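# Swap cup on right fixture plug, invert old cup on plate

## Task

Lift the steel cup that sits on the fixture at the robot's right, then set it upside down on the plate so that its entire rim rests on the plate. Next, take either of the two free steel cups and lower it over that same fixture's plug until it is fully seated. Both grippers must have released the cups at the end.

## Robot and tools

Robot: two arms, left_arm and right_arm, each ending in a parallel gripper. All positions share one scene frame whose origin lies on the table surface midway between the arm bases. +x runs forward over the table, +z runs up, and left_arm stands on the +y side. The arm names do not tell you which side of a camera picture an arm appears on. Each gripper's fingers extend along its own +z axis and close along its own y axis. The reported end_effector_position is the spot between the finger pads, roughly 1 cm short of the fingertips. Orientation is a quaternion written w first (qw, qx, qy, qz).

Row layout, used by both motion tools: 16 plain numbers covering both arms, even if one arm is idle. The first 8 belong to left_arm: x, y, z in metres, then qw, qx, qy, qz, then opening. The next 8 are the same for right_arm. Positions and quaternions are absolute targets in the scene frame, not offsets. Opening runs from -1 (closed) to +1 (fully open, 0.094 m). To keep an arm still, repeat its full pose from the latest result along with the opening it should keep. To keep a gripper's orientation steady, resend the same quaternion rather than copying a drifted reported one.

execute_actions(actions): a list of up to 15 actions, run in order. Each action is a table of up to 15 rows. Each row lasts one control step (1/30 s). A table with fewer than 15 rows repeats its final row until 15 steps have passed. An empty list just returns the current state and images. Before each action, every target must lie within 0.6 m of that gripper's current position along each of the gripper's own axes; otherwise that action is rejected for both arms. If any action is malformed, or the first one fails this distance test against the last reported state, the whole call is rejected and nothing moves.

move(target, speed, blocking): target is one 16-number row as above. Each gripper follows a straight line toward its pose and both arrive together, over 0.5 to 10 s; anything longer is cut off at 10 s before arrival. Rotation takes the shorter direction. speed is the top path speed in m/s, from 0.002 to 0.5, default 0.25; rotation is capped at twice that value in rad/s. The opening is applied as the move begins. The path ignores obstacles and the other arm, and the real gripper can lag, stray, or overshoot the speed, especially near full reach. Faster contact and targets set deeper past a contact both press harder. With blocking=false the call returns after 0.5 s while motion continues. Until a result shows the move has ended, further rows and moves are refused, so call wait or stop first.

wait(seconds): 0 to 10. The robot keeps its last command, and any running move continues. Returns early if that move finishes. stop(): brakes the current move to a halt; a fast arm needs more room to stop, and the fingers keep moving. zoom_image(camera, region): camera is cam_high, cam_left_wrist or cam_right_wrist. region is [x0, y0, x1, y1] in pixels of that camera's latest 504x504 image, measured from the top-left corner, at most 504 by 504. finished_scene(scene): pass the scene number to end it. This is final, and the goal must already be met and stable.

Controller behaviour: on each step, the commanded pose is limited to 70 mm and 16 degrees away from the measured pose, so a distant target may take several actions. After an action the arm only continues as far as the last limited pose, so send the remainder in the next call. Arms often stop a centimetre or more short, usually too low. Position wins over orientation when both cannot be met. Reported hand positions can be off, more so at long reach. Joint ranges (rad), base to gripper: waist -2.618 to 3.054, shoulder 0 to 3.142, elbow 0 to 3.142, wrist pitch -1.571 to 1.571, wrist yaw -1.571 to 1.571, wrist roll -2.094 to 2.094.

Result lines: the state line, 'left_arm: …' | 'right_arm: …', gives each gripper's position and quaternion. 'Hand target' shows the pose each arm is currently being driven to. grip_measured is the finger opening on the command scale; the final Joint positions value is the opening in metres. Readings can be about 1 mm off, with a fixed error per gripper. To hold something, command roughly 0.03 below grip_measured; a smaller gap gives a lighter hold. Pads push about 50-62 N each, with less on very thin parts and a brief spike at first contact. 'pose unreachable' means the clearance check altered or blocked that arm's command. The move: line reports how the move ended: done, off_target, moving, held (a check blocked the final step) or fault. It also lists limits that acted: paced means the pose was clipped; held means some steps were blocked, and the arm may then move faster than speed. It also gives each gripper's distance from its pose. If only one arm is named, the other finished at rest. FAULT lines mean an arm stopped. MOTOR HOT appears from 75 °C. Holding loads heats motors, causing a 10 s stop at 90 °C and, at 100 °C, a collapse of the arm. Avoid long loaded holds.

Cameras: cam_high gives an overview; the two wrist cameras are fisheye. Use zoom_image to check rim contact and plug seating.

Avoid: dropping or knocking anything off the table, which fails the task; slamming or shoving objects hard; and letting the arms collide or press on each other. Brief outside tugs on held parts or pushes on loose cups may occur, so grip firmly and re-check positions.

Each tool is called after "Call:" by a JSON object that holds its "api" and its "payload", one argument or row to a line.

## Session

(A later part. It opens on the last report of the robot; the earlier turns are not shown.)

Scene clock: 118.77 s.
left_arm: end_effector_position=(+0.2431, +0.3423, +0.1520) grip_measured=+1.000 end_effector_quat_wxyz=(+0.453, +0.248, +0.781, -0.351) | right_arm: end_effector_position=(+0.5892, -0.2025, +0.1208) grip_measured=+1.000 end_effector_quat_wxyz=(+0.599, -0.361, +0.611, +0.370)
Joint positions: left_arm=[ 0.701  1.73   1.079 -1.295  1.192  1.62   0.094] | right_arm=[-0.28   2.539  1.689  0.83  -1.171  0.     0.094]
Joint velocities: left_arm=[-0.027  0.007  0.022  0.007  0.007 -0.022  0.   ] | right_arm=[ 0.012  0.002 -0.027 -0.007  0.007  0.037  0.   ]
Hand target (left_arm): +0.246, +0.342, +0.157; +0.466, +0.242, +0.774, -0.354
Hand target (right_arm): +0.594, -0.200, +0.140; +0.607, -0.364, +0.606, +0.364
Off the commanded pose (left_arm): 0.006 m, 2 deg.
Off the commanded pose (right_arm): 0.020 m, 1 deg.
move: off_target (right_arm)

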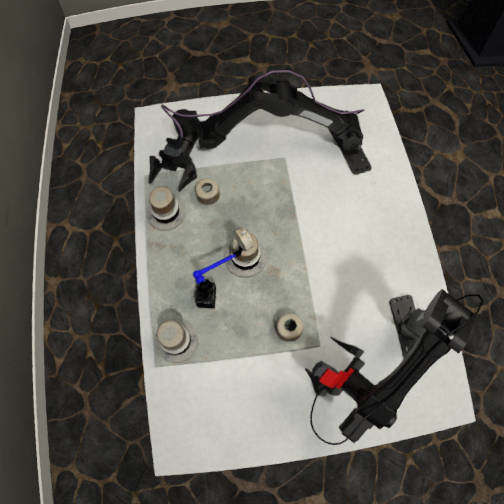

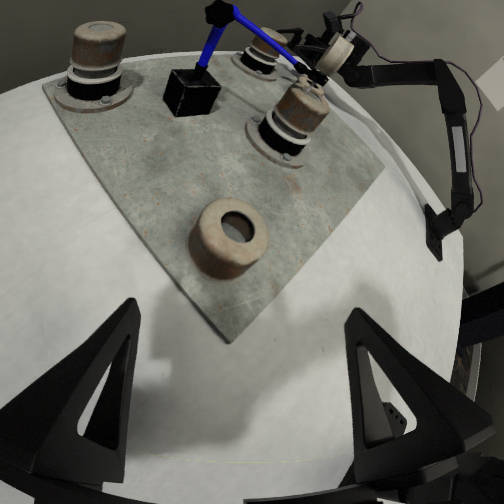

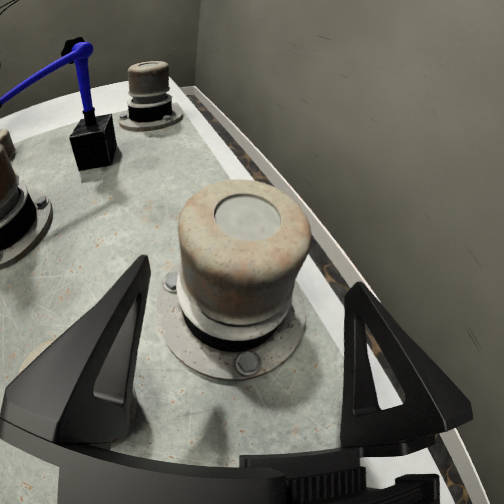

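Call:
{"api": "move", "payload": {
  "target": [0.246,0.342,0.157,0.466,0.242,0.774,-0.354,1, 0.612,-0.165,0.13,0.606,-0.364,0.606,0.364,1],
  "speed": 0.06
}}

Scene clock: 133.97 s.
left_arm: end_effector_position=(+0.2431, +0.3423, +0.1520) grip_measured=+1.000 end_effector_quat_wxyz=(+0.453, +0.248, +0.781, -0.351) | right_arm: end_effector_position=(+0.6067, -0.1666, +0.1278) grip_measured=+1.000 end_effector_quat_wxyz=(+0.606, -0.368, +0.602, +0.366)
Joint positions: left_arm=[ 0.701  1.73   1.079 -1.295  1.192  1.62   0.094] | right_arm=[-0.21   2.589  1.806  0.791 -1.105  0.     0.094]
Joint velocities: left_arm=[-0.002 -0.007 -0.012 -0.066  0.022 -0.095  0.   ] | right_arm=[-0.007  0.002 -0.012 -0.037 -0.007 -0.022  0.   ]
Hand target (left_arm): +0.246, +0.342, +0.157; +0.466, +0.242, +0.774, -0.354
Hand target (right_arm): +0.612, -0.165, +0.130; +0.607, -0.364, +0.606, +0.365
Off the commanded pose (left_arm): 0.006 m, 2 deg.
Off the commanded pose (right_arm): 0.006 m, 1 deg.
move: done

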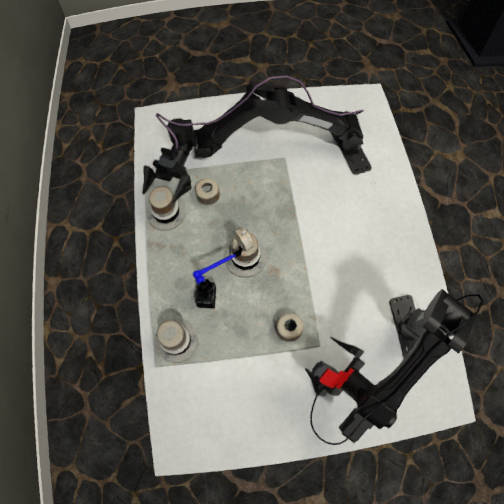

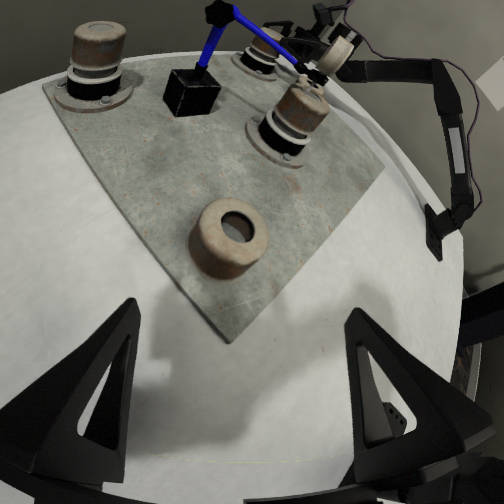

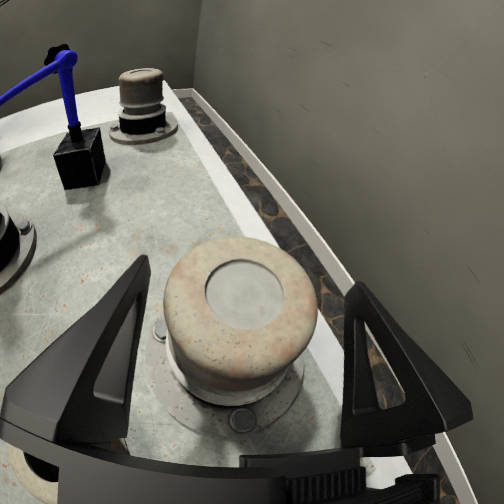

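Call:
{"api": "move", "payload": {
  "target": [0.616,-0.155,0.13,0,0,0,0,0,0,0,0,0,0,0,0,0]
}}

Call:
{"api": "move", "payload": {
  "target": [0.246,0.342,0.157,0.466,0.242,0.774,-0.354,1, 0.616,-0.155,0.095,0.606,-0.364,0.606,0.364,1],
  "speed": 0.05
}}

action 0: the call gives left_arm/qw, left_arm/qx, left_arm/qy, left_arm/qz that name no orientation (all zero or nearly, or too large to normalise), so nothing of the call was run and nothing moved. Give a quaternion of ordinary size, such as one of length 1.

Scene clock: 137.70 s.
left_arm: end_effector_position=(+0.2431, +0.3423, +0.1520) grip_measured=+1.000 end_effector_quat_wxyz=(+0.453, +0.248, +0.781, -0.351) | right_arm: end_effector_position=(+0.6107, -0.1581, +0.0850) grip_measured=+1.000 end_effector_quat_wxyz=(+0.593, -0.358, +0.617, +0.373)
Joint positions: left_arm=[ 0.701  1.73   1.079 -1.295  1.192  1.62   0.094] | right_arm=[-0.193  2.685  1.838  0.806 -1.086  0.     0.094]
Joint velocities: left_arm=[ 0.022 -0.017 -0.002  0.022 -0.066  0.022  0.   ] | right_arm=[ 0.002 -0.007  0.017 -0.051 -0.007  0.007  0.   ]
Hand target (left_arm): +0.246, +0.342, +0.157; +0.466, +0.242, +0.774, -0.354
Hand target (right_arm): +0.616, -0.155, +0.095; +0.606, -0.364, +0.606, +0.364
Off the commanded pose (left_arm): 0.006 m, 2 deg.
Off the commanded pose (right_arm): 0.012 m, 2 deg.
move: off_target (right_arm)

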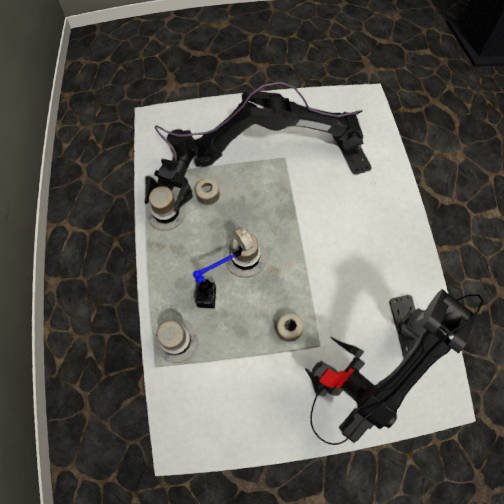

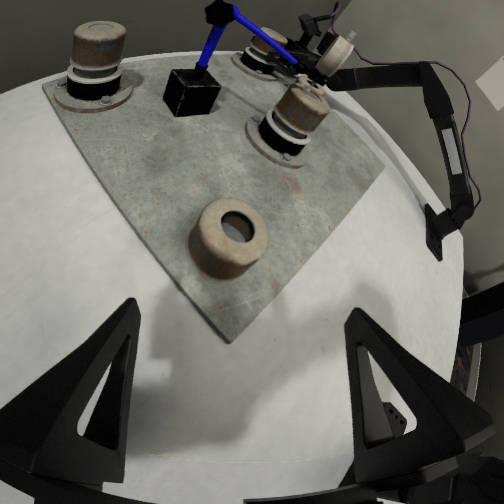

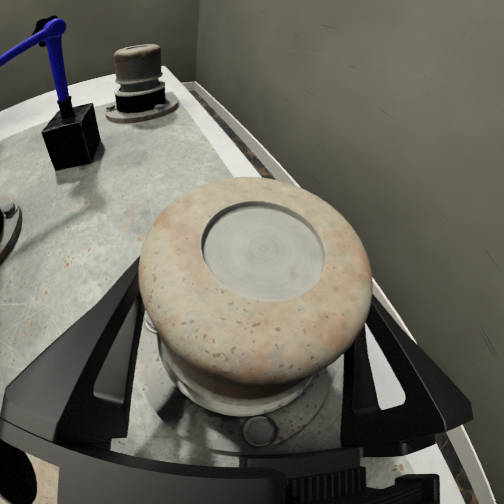

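Close and lift.

Call:
{"api": "move", "payload": {
  "target": [0.246,0.342,0.157,0.466,0.242,0.774,-0.354,1, 0.611,-0.158,0.095,0.606,-0.364,0.606,0.364,0.3],
  "speed": 0.03
}}

Call:
{"api": "move", "payload": {
  "target": [0.246,0.342,0.157,0.466,0.242,0.774,-0.354,1, 0.611,-0.158,0.2,0.606,-0.364,0.606,0.364,0.3],
  "speed": 0.06
}}

Scene clock: 141.10 s.
left_arm: end_effector_position=(+0.2430, +0.3423, +0.1519) grip_measured=+1.000 end_effector_quat_wxyz=(+0.452, +0.248, +0.781, -0.351) | right_arm: end_effector_position=(+0.6082, -0.1566, +0.0863) grip_measured=+0.540 end_effector_quat_wxyz=(+0.591, -0.364, +0.612, +0.378)
Joint positions: left_arm=[ 0.701  1.73   1.079 -1.295  1.192  1.62   0.094] | right_arm=[-0.193  2.685  1.839  0.812 -1.102  0.002  0.072]
Joint velocities: left_arm=[ 0.017 -0.002  0.007 -0.022 -0.007 -0.007  0.   ] | right_arm=[-0.022 -0.002 -0.017  0.037  0.022 -0.007 -0.   ]
Hand target (left_arm): +0.246, +0.342, +0.157; +0.466, +0.242, +0.774, -0.354
Hand target (right_arm): +0.611, -0.158, +0.095; +0.606, -0.364, +0.606, +0.364
Off the commanded pose (left_arm): 0.006 m, 2 deg.
Off the commanded pose (right_arm): 0.009 m, 2 deg.
move: done

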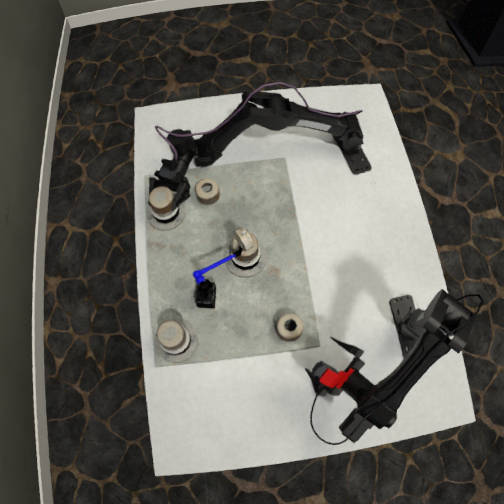

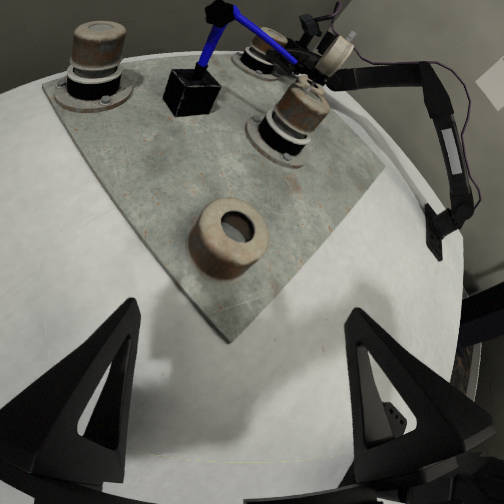

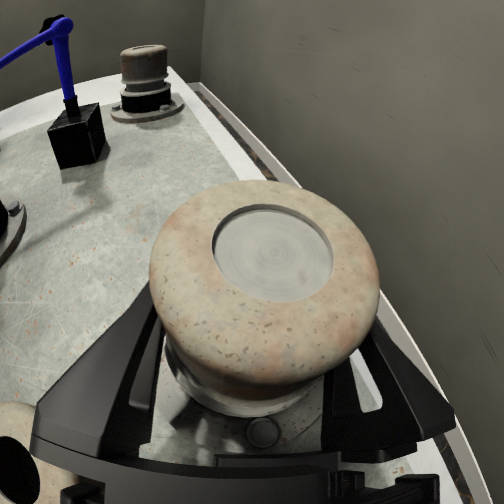

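Scene clock: 143.23 s.
left_arm: end_effector_position=(+0.2430, +0.3423, +0.1519) grip_measured=+1.000 end_effector_quat_wxyz=(+0.452, +0.248, +0.781, -0.351) | right_arm: end_effector_position=(+0.6086, -0.1562, +0.0890) grip_measured=+0.540 end_effector_quat_wxyz=(+0.567, -0.358, +0.645, +0.367)
Joint positions: left_arm=[ 0.701  1.73   1.079 -1.295  1.192  1.62   0.094] | right_arm=[-0.187  2.616  1.818  0.615 -1.065 -0.093  0.072]
Joint velocities: left_arm=[ 0.027 -0.012 -0.027  0.081  0.066 -0.037  0.   ] | right_arm=[-0.012 -0.002 -0.007  0.007 -0.007  0.022 -0.   ]
Hand target (left_arm): +0.246, +0.342, +0.157; +0.466, +0.242, +0.774, -0.354
Hand target (right_arm): +0.608, -0.156, +0.163; +0.603, -0.368, +0.607, +0.364
Off the commanded pose (left_arm): 0.006 m, 2 deg.
Off the commanded pose (right_arm): 0.111 m, 6 deg; position clipped at the last step of the last action.
move: off_target (right_arm); limits=paced

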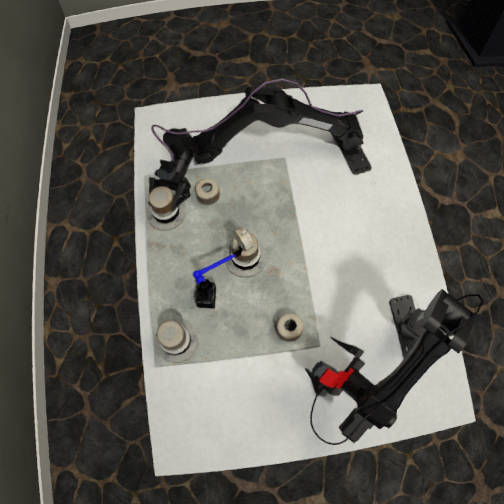

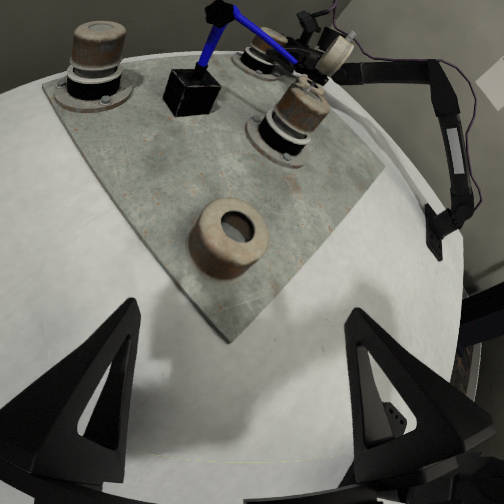

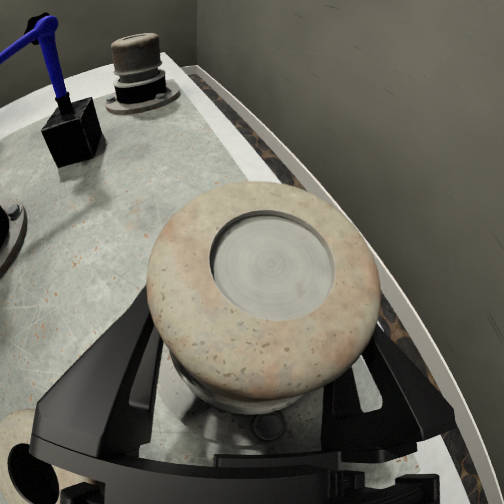

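Call:
{"api": "move", "payload": {
  "target": [0.246,0.342,0.157,0.466,0.242,0.774,-0.354,1, 0.608,-0.156,0.09,0.591,-0.364,0.612,0.378,0.47],
  "speed": 0.05
}}

Call:
{"api": "move", "payload": {
  "target": [0.246,0.342,0.157,0.466,0.242,0.774,-0.354,1, 0.608,-0.156,0.2,0.591,-0.364,0.612,0.378,0.47],
  "speed": 0.03
}}

Scene clock: 148.27 s.
left_arm: end_effector_position=(+0.2430, +0.3423, +0.1519) grip_measured=+1.000 end_effector_quat_wxyz=(+0.452, +0.248, +0.781, -0.351) | right_arm: end_effector_position=(+0.6082, -0.1555, +0.0859) grip_measured=+0.540 end_effector_quat_wxyz=(+0.587, -0.356, +0.623, +0.374)
Joint positions: left_arm=[ 0.701  1.73   1.079 -1.295  1.192  1.62   0.094] | right_arm=[-0.188  2.664  1.817  0.782 -1.078 -0.009  0.072]
Joint velocities: left_arm=[-0.002 -0.002  0.002  0.022  0.051 -0.066  0.   ] | right_arm=[0.007 0.017 0.002 0.081 0.007 0.051 0.001]
Hand target (left_arm): +0.246, +0.342, +0.157; +0.466, +0.242, +0.774, -0.354
Hand target (right_arm): +0.608, -0.156, +0.090; +0.591, -0.364, +0.613, +0.378
Off the commanded pose (left_arm): 0.006 m, 2 deg.
Off the commanded pose (right_arm): 0.004 m, 2 deg.
move: done

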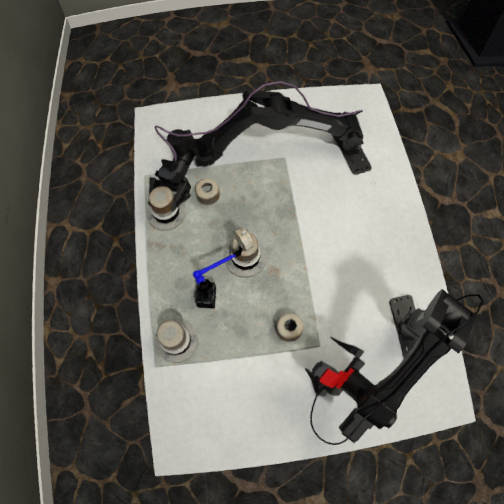

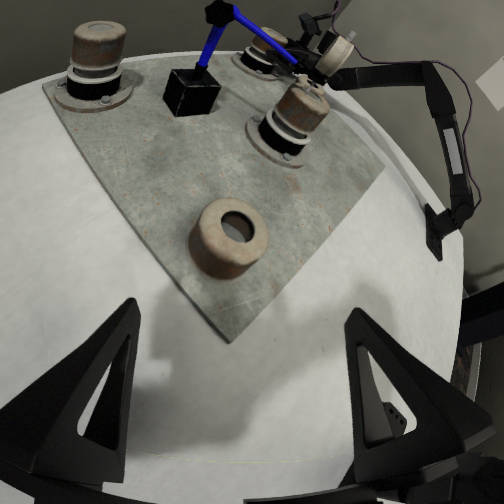

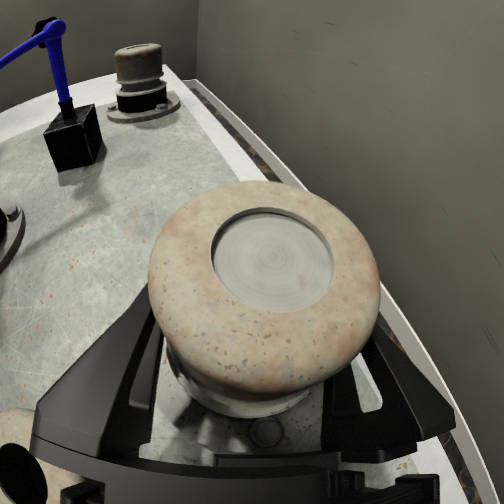

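Scene clock: 152.30 s.
left_arm: end_effector_position=(+0.2430, +0.3423, +0.1519) grip_measured=+1.000 end_effector_quat_wxyz=(+0.452, +0.248, +0.781, -0.351) | right_arm: end_effector_position=(+0.6085, -0.1561, +0.0885) grip_measured=+0.540 end_effector_quat_wxyz=(+0.562, -0.358, +0.651, +0.364)
Joint positions: left_arm=[ 0.701  1.73   1.079 -1.295  1.192  1.62   0.094] | right_arm=[-0.186  2.606  1.817  0.578 -1.058 -0.113  0.072]
Joint velocities: left_arm=[ 0.017  0.007  0.017 -0.051 -0.022  0.007  0.   ] | right_arm=[-0.002  0.002 -0.012 -0.066 -0.037  0.051 -0.002]
Hand target (left_arm): +0.246, +0.342, +0.157; +0.466, +0.242, +0.774, -0.354
Hand target (right_arm): +0.606, -0.155, +0.162; +0.588, -0.369, +0.614, +0.376
Off the commanded pose (left_arm): 0.006 m, 2 deg.
Off the commanded pose (right_arm): 0.111 m, 6 deg; position clipped at the last step of the last action.
move: off_target (right_arm); limits=paced

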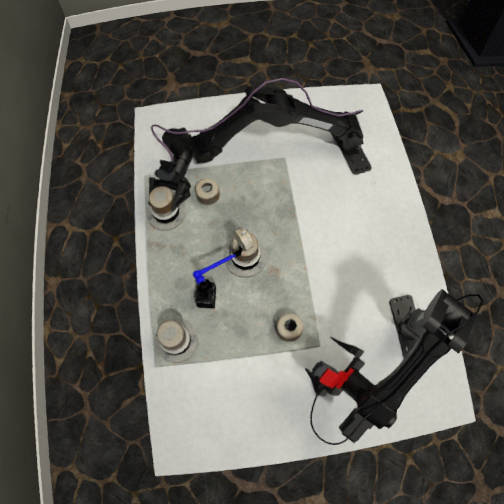

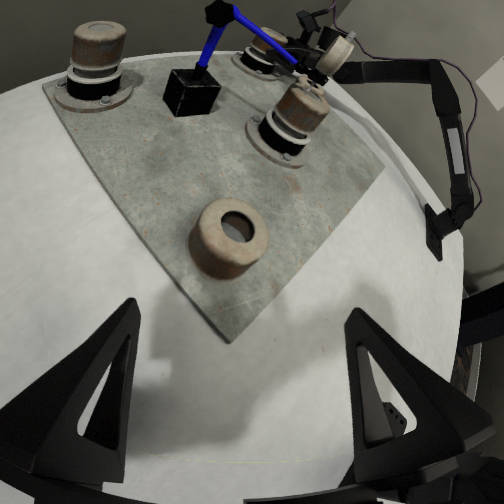

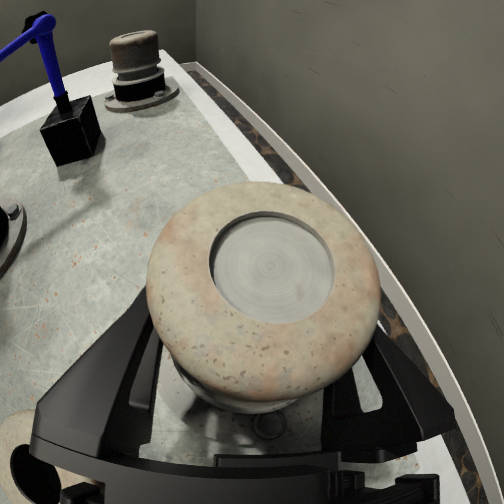

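Call:
{"api": "move", "payload": {
  "target": [0.246,0.342,0.157,0.466,0.242,0.774,-0.354,1, 0.608,-0.156,0.09,0.606,-0.364,0.606,0.364,1],
  "speed": 0.05
}}

Call:
{"api": "move", "payload": {
  "target": [0.246,0.342,0.157,0.466,0.242,0.774,-0.354,1, 0.608,-0.156,0.122,0.606,-0.364,0.606,0.364,1],
  "speed": 0.05
}}

Call:
{"api": "move", "payload": {
  "target": [0.246,0.342,0.157,0.466,0.242,0.774,-0.354,1, 0.608,-0.156,0.122,0.606,-0.364,0.606,0.364,0.3],
  "speed": 0.05
}}

Call:
{"api": "move", "payload": {
  "target": [0.246,0.342,0.157,0.466,0.242,0.774,-0.354,1, 0.608,-0.156,0.22,0.606,-0.364,0.606,0.364,0.3],
  "speed": 0.04
}}

Scene clock: 160.73 s.
left_arm: end_effector_position=(+0.2430, +0.3423, +0.1519) grip_measured=+1.000 end_effector_quat_wxyz=(+0.452, +0.248, +0.781, -0.351) | right_arm: end_effector_position=(+0.6109, -0.1556, +0.0922) grip_measured=+1.000 end_effector_quat_wxyz=(+0.607, -0.362, +0.609, +0.359)
Joint positions: left_arm=[ 0.701  1.73   1.079 -1.295  1.192  1.62   0.094] | right_arm=[-0.186  2.669  1.817  0.843 -1.06  -0.012  0.094]
Joint velocities: left_arm=[-0.012 -0.012 -0.002 -0.037  0.051 -0.022  0.   ] | right_arm=[ 0.012  0.007 -0.012 -0.022 -0.037  0.051  0.   ]
Hand target (left_arm): +0.246, +0.342, +0.157; +0.466, +0.242, +0.774, -0.354
Hand target (right_arm): +0.608, -0.156, +0.091; +0.607, -0.363, +0.606, +0.364
Off the commanded pose (left_arm): 0.006 m, 2 deg.
Off the commanded pose (right_arm): 0.004 m, 1 deg.
move: done

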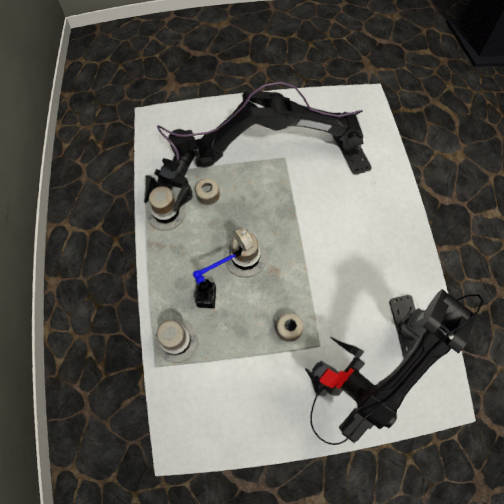

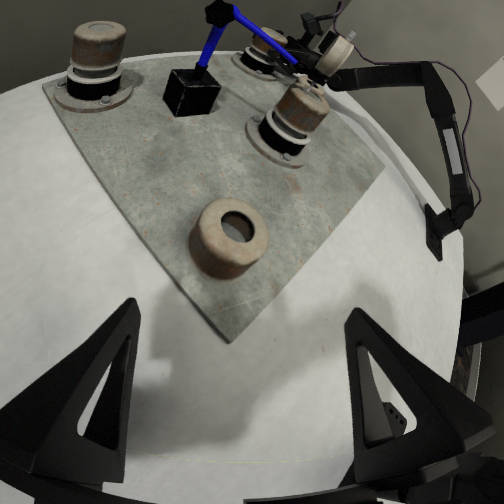

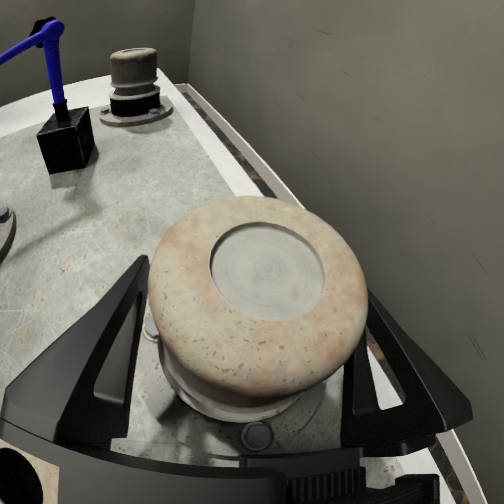

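Scene clock: 161.70 s.
left_arm: end_effector_position=(+0.2431, +0.3423, +0.1520) grip_measured=+1.000 end_effector_quat_wxyz=(+0.453, +0.248, +0.781, -0.351) | right_arm: end_effector_position=(+0.6114, -0.1555, +0.1176) grip_measured=+1.000 end_effector_quat_wxyz=(+0.615, -0.366, +0.601, +0.355)
Joint positions: left_arm=[ 0.701  1.73   1.079 -1.295  1.192  1.62   0.094] | right_arm=[-0.186  2.622  1.817  0.825 -1.061 -0.007  0.094]
Joint velocities: left_arm=[-0.007 -0.012  0.007 -0.051 -0.051  0.037  0.   ] | right_arm=[ 0.012 -0.002 -0.022 -0.007  0.007  0.051  0.   ]
Hand target (left_arm): +0.246, +0.342, +0.157; +0.466, +0.242, +0.774, -0.354
Hand target (right_arm): +0.608, -0.156, +0.122; +0.607, -0.364, +0.606, +0.364
Off the commanded pose (left_arm): 0.006 m, 2 deg.
Off the commanded pose (right_arm): 0.006 m, 2 deg.
move: done

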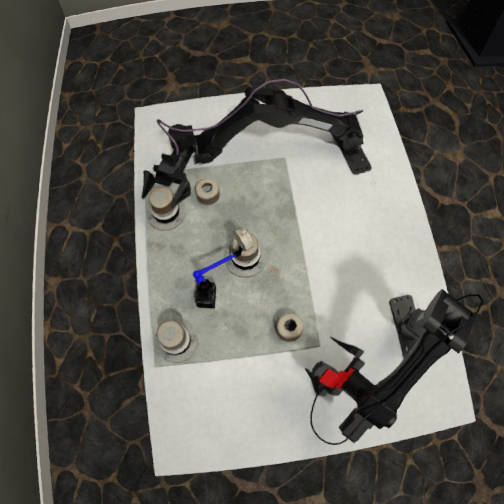

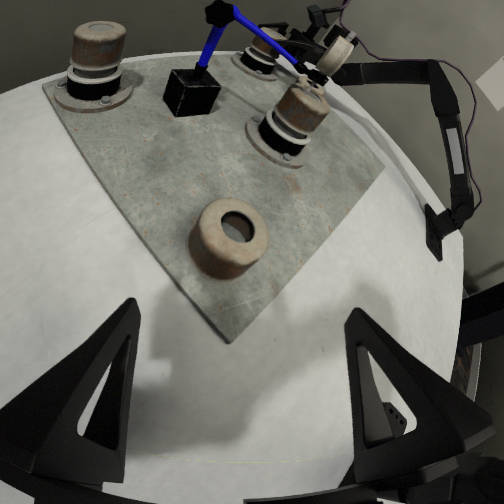

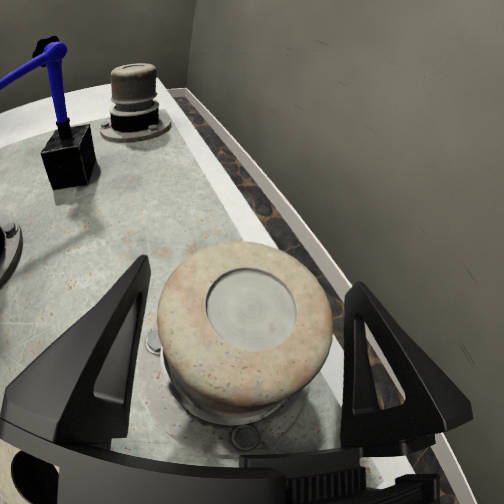

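Scene clock: 162.40 s.
left_arm: end_effector_position=(+0.2430, +0.3423, +0.1519) grip_measured=+1.000 end_effector_quat_wxyz=(+0.452, +0.248, +0.781, -0.351) | right_arm: end_effector_position=(+0.6086, -0.1539, +0.1175) grip_measured=+0.467 end_effector_quat_wxyz=(+0.612, -0.371, +0.598, +0.361)
Joint positions: left_arm=[ 0.701  1.73   1.079 -1.295  1.192  1.62   0.094] | right_arm=[-0.185  2.622  1.816  0.825 -1.078 -0.007  0.069]
Joint velocities: left_arm=[-0.002  0.012 -0.002  0.022  0.022 -0.037  0.   ] | right_arm=[ 0.002  0.012 -0.007  0.022  0.051 -0.11   0.001]
Hand target (left_arm): +0.246, +0.342, +0.157; +0.466, +0.242, +0.774, -0.354
Hand target (right_arm): +0.608, -0.156, +0.122; +0.607, -0.364, +0.606, +0.364
Off the commanded pose (left_arm): 0.006 m, 2 deg.
Off the commanded pose (right_arm): 0.005 m, 1 deg.
move: done

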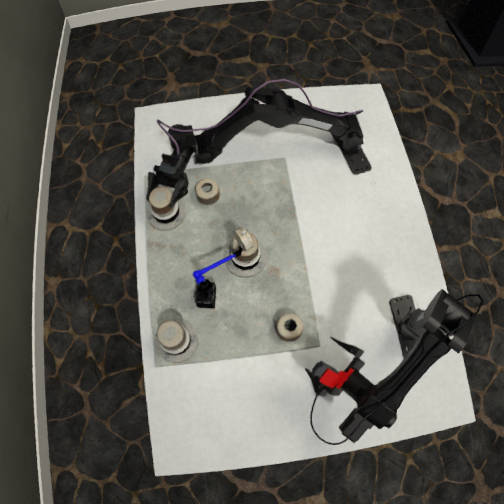

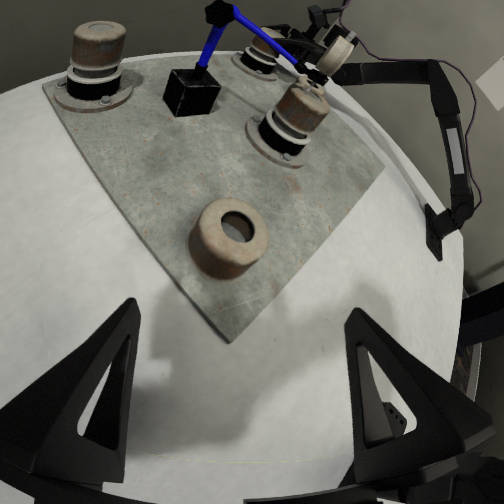

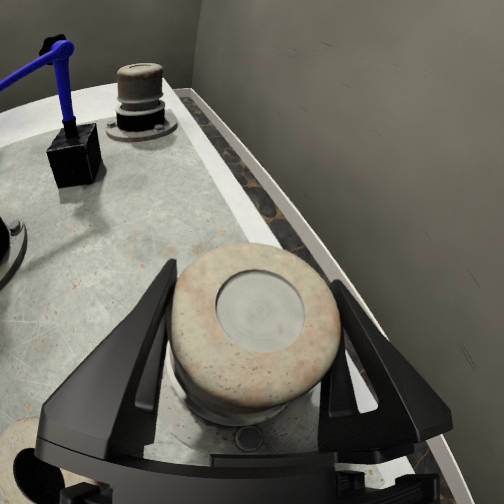

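Scene clock: 165.20 s.
left_arm: end_effector_position=(+0.2431, +0.3423, +0.1520) grip_measured=+1.000 end_effector_quat_wxyz=(+0.453, +0.248, +0.781, -0.351) | right_arm: end_effector_position=(+0.6095, -0.1538, +0.1202) grip_measured=+0.467 end_effector_quat_wxyz=(+0.583, -0.373, +0.633, +0.346)
Joint positions: left_arm=[ 0.701  1.73   1.079 -1.295  1.192  1.62   0.094] | right_arm=[-0.181  2.551  1.816  0.573 -1.049 -0.137  0.069]
Joint velocities: left_arm=[-0.007 -0.007  0.002  0.081  0.007 -0.037  0.   ] | right_arm=[ 0.012 -0.002  0.002 -0.022  0.037 -0.007  0.   ]
Hand target (left_arm): +0.246, +0.342, +0.157; +0.466, +0.242, +0.774, -0.354
Hand target (right_arm): +0.606, -0.154, +0.194; +0.603, -0.370, +0.607, +0.362
Off the commanded pose (left_arm): 0.006 m, 2 deg.
Off the commanded pose (right_arm): 0.100 m, 5 deg; position clipped at the last step of the last action.
move: off_target (right_arm); limits=paced

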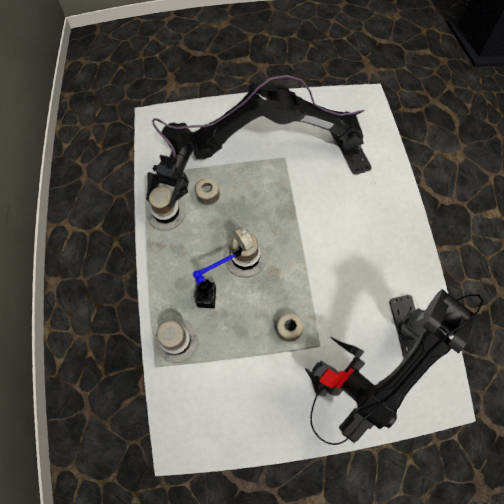

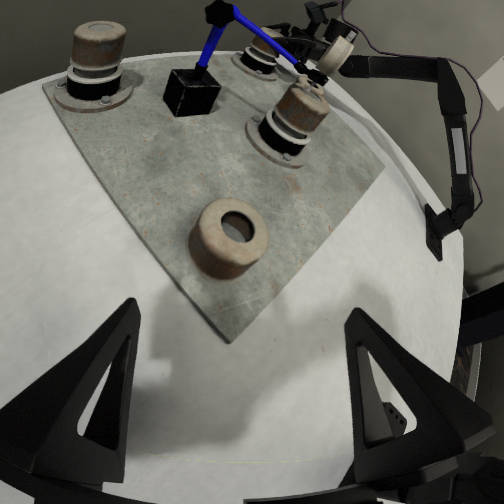

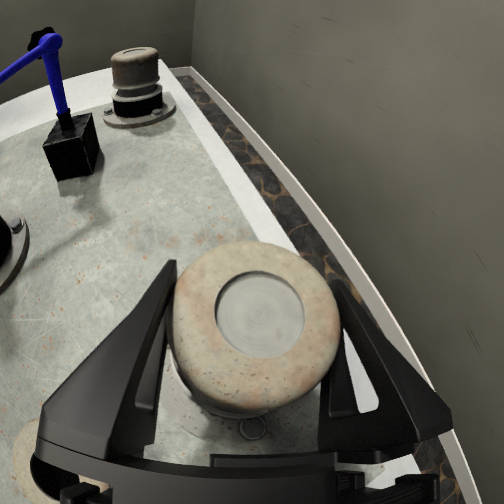

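Call:
{"api": "move", "payload": {
  "target": [0.246,0.342,0.157,0.466,0.242,0.774,-0.354,1, 0.608,-0.155,0.13,0.521,-0.478,0.521,0.478,0.3],
  "speed": 0.05
}}

Call:
{"api": "move", "payload": {
  "target": [0.246,0.342,0.157,0.466,0.242,0.774,-0.354,1, 0.608,-0.155,0.22,0.521,-0.478,0.521,0.478,0.3],
  "speed": 0.04
}}

Scene clock: 173.87 s.
left_arm: end_effector_position=(+0.2430, +0.3423, +0.1519) grip_measured=+1.000 end_effector_quat_wxyz=(+0.452, +0.248, +0.781, -0.351) | right_arm: end_effector_position=(+0.6041, -0.1514, +0.1179) grip_measured=+0.467 end_effector_quat_wxyz=(+0.522, -0.483, +0.517, +0.476)
Joint positions: left_arm=[ 0.701  1.73   1.079 -1.295  1.192  1.62   0.094] | right_arm=[-0.216  2.948  2.506  0.432 -1.511 -0.023  0.069]
Joint velocities: left_arm=[-0.017 -0.002 -0.012 -0.007  0.051  0.051  0.   ] | right_arm=[-0.007  0.022  0.056  0.022  0.022  0.066 -0.001]
Hand target (left_arm): +0.246, +0.342, +0.157; +0.466, +0.242, +0.774, -0.354
Hand target (right_arm): +0.607, -0.154, +0.130; +0.522, -0.477, +0.521, +0.477
Off the commanded pose (left_arm): 0.006 m, 2 deg.
Off the commanded pose (right_arm): 0.013 m, 1 deg.
move: off_target (right_arm)

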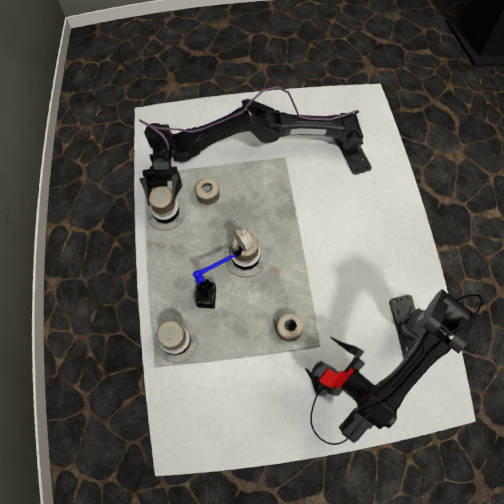

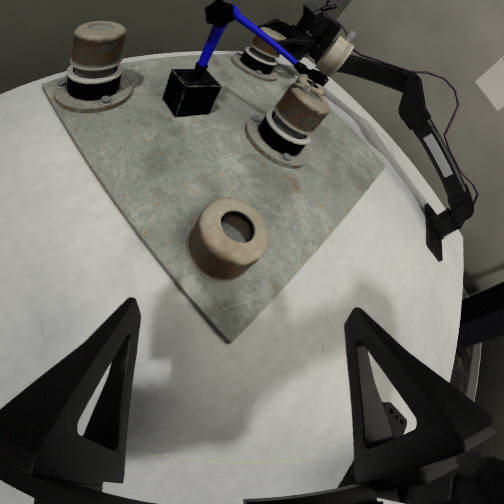

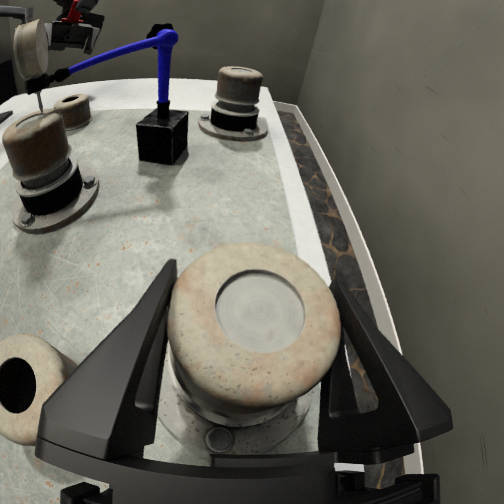

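Scene clock: 176.67 s.
left_arm: end_effector_position=(+0.2431, +0.3423, +0.1520) grip_measured=+1.000 end_effector_quat_wxyz=(+0.453, +0.248, +0.781, -0.351) | right_arm: end_effector_position=(+0.6042, -0.1514, +0.1202) grip_measured=+0.467 end_effector_quat_wxyz=(+0.521, -0.483, +0.520, +0.474)
Joint positions: left_arm=[ 0.701  1.73   1.079 -1.295  1.192  1.62   0.094] | right_arm=[-0.216  2.926  2.506  0.302 -1.507 -0.127  0.069]
Joint velocities: left_arm=[ 0.007 -0.002 -0.017  0.007  0.022  0.037  0.   ] | right_arm=[ 0.017 -0.012 -0.012 -0.081  0.022 -0.022 -0.   ]
Hand target (left_arm): +0.246, +0.342, +0.157; +0.466, +0.242, +0.774, -0.354
Hand target (right_arm): +0.602, -0.154, +0.189; +0.522, -0.479, +0.521, +0.476
Off the commanded pose (left_arm): 0.006 m, 2 deg.
Off the commanded pose (right_arm): 0.100 m, 1 deg; position clipped at the last step of the last action.
move: off_target (right_arm); limits=paced

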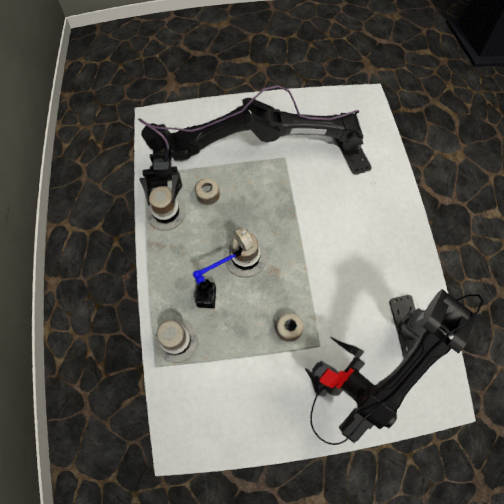

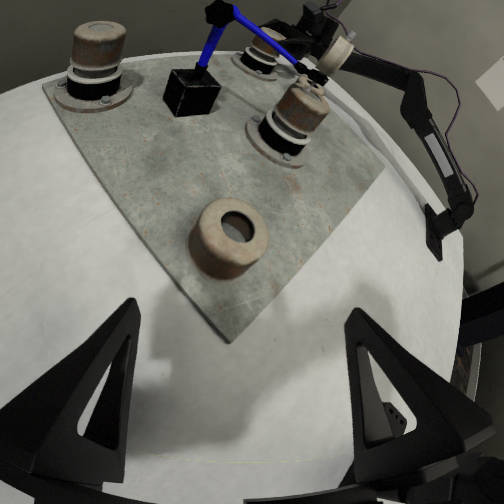

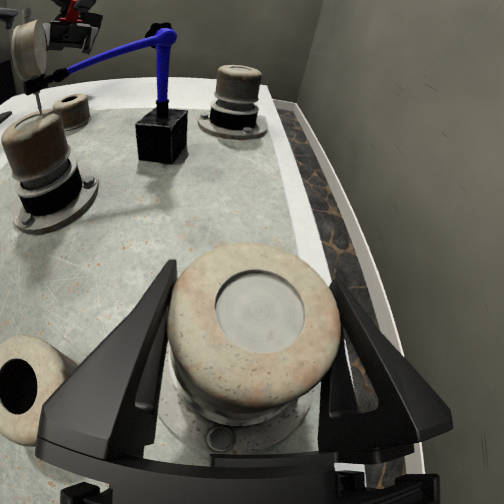

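Call:
{"api": "move", "payload": {
  "target": [0.246,0.342,0.157,0.466,0.242,0.774,-0.354,1, 0.604,-0.151,0.12,0.521,-0.478,0.521,0.478,0.45],
  "speed": 0.05
}}

Call:
{"api": "move", "payload": {
  "target": [0.246,0.342,0.157,0.466,0.242,0.774,-0.354,1, 0.604,-0.151,0.22,0.521,-0.478,0.521,0.478,0.45],
  "speed": 0.02
}}

Scene clock: 182.97 s.
left_arm: end_effector_position=(+0.2430, +0.3423, +0.1519) grip_measured=+1.000 end_effector_quat_wxyz=(+0.452, +0.248, +0.781, -0.351) | right_arm: end_effector_position=(+0.6041, -0.1514, +0.1178) grip_measured=+0.467 end_effector_quat_wxyz=(+0.522, -0.484, +0.519, +0.473)
Joint positions: left_arm=[ 0.701  1.73   1.079 -1.295  1.192  1.62   0.094] | right_arm=[-0.216  2.929  2.506  0.298 -1.506 -0.14   0.069]
Joint velocities: left_arm=[ 0.012 -0.012  0.007  0.051  0.066 -0.066  0.   ] | right_arm=[-0.007 -0.002 -0.007 -0.022 -0.022  0.037 -0.001]
Hand target (left_arm): +0.246, +0.342, +0.157; +0.466, +0.242, +0.774, -0.354
Hand target (right_arm): +0.604, -0.151, +0.120; +0.519, -0.480, +0.522, +0.476
Off the commanded pose (left_arm): 0.006 m, 2 deg.
Off the commanded pose (right_arm): 0.002 m, 1 deg.
move: done

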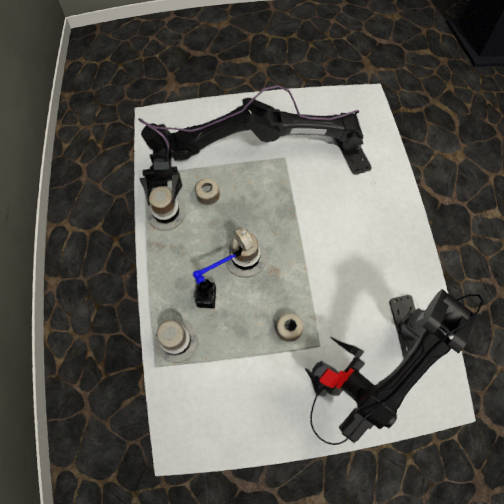

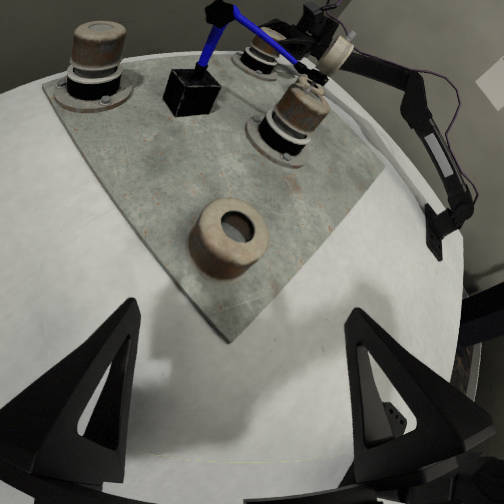

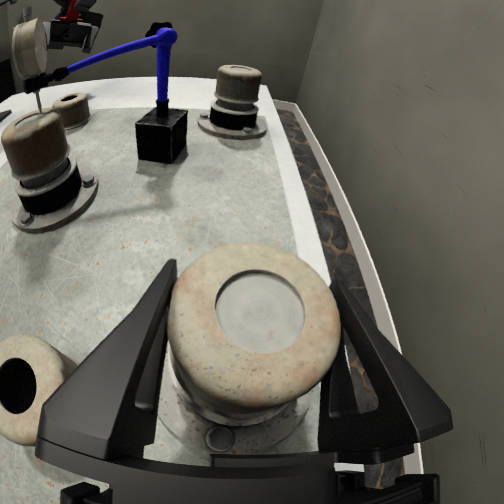

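Scene clock: 188.30 s.
left_arm: end_effector_position=(+0.2431, +0.3423, +0.1520) grip_measured=+1.000 end_effector_quat_wxyz=(+0.453, +0.248, +0.781, -0.351) | right_arm: end_effector_position=(+0.6044, -0.1516, +0.1202) grip_measured=+0.467 end_effector_quat_wxyz=(+0.521, -0.482, +0.527, +0.468)
Joint positions: left_arm=[ 0.701  1.73   1.079 -1.295  1.192  1.62   0.094] | right_arm=[-0.216  2.904  2.506  0.152 -1.492 -0.255  0.069]
Joint velocities: left_arm=[-0.002  0.017  0.002 -0.022  0.051 -0.022  0.   ] | right_arm=[-0.002 -0.012  0.002  0.022  0.022  0.007 -0.   ]
Hand target (left_arm): +0.246, +0.342, +0.157; +0.466, +0.242, +0.774, -0.354
Hand target (right_arm): +0.600, -0.151, +0.189; +0.520, -0.482, +0.523, +0.474
Off the commanded pose (left_arm): 0.006 m, 2 deg.
Off the commanded pose (right_arm): 0.100 m, 1 deg; position clipped at the last step of the last action.
move: off_target (right_arm); limits=paced

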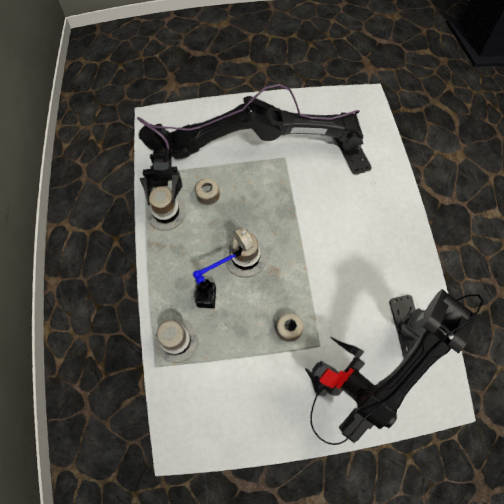

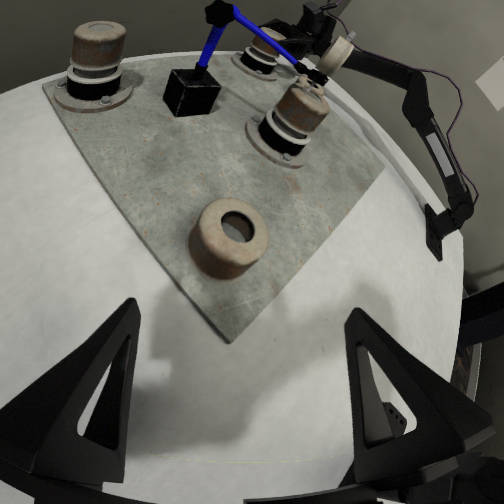

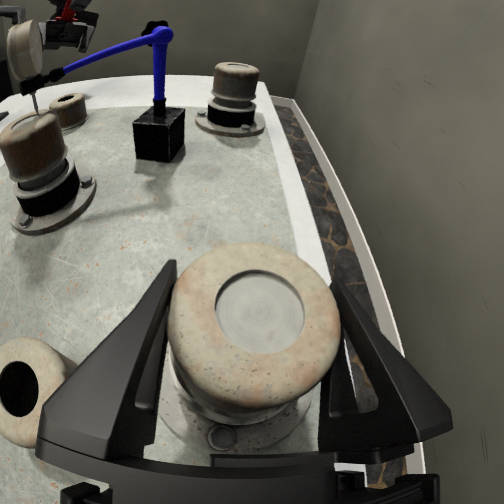

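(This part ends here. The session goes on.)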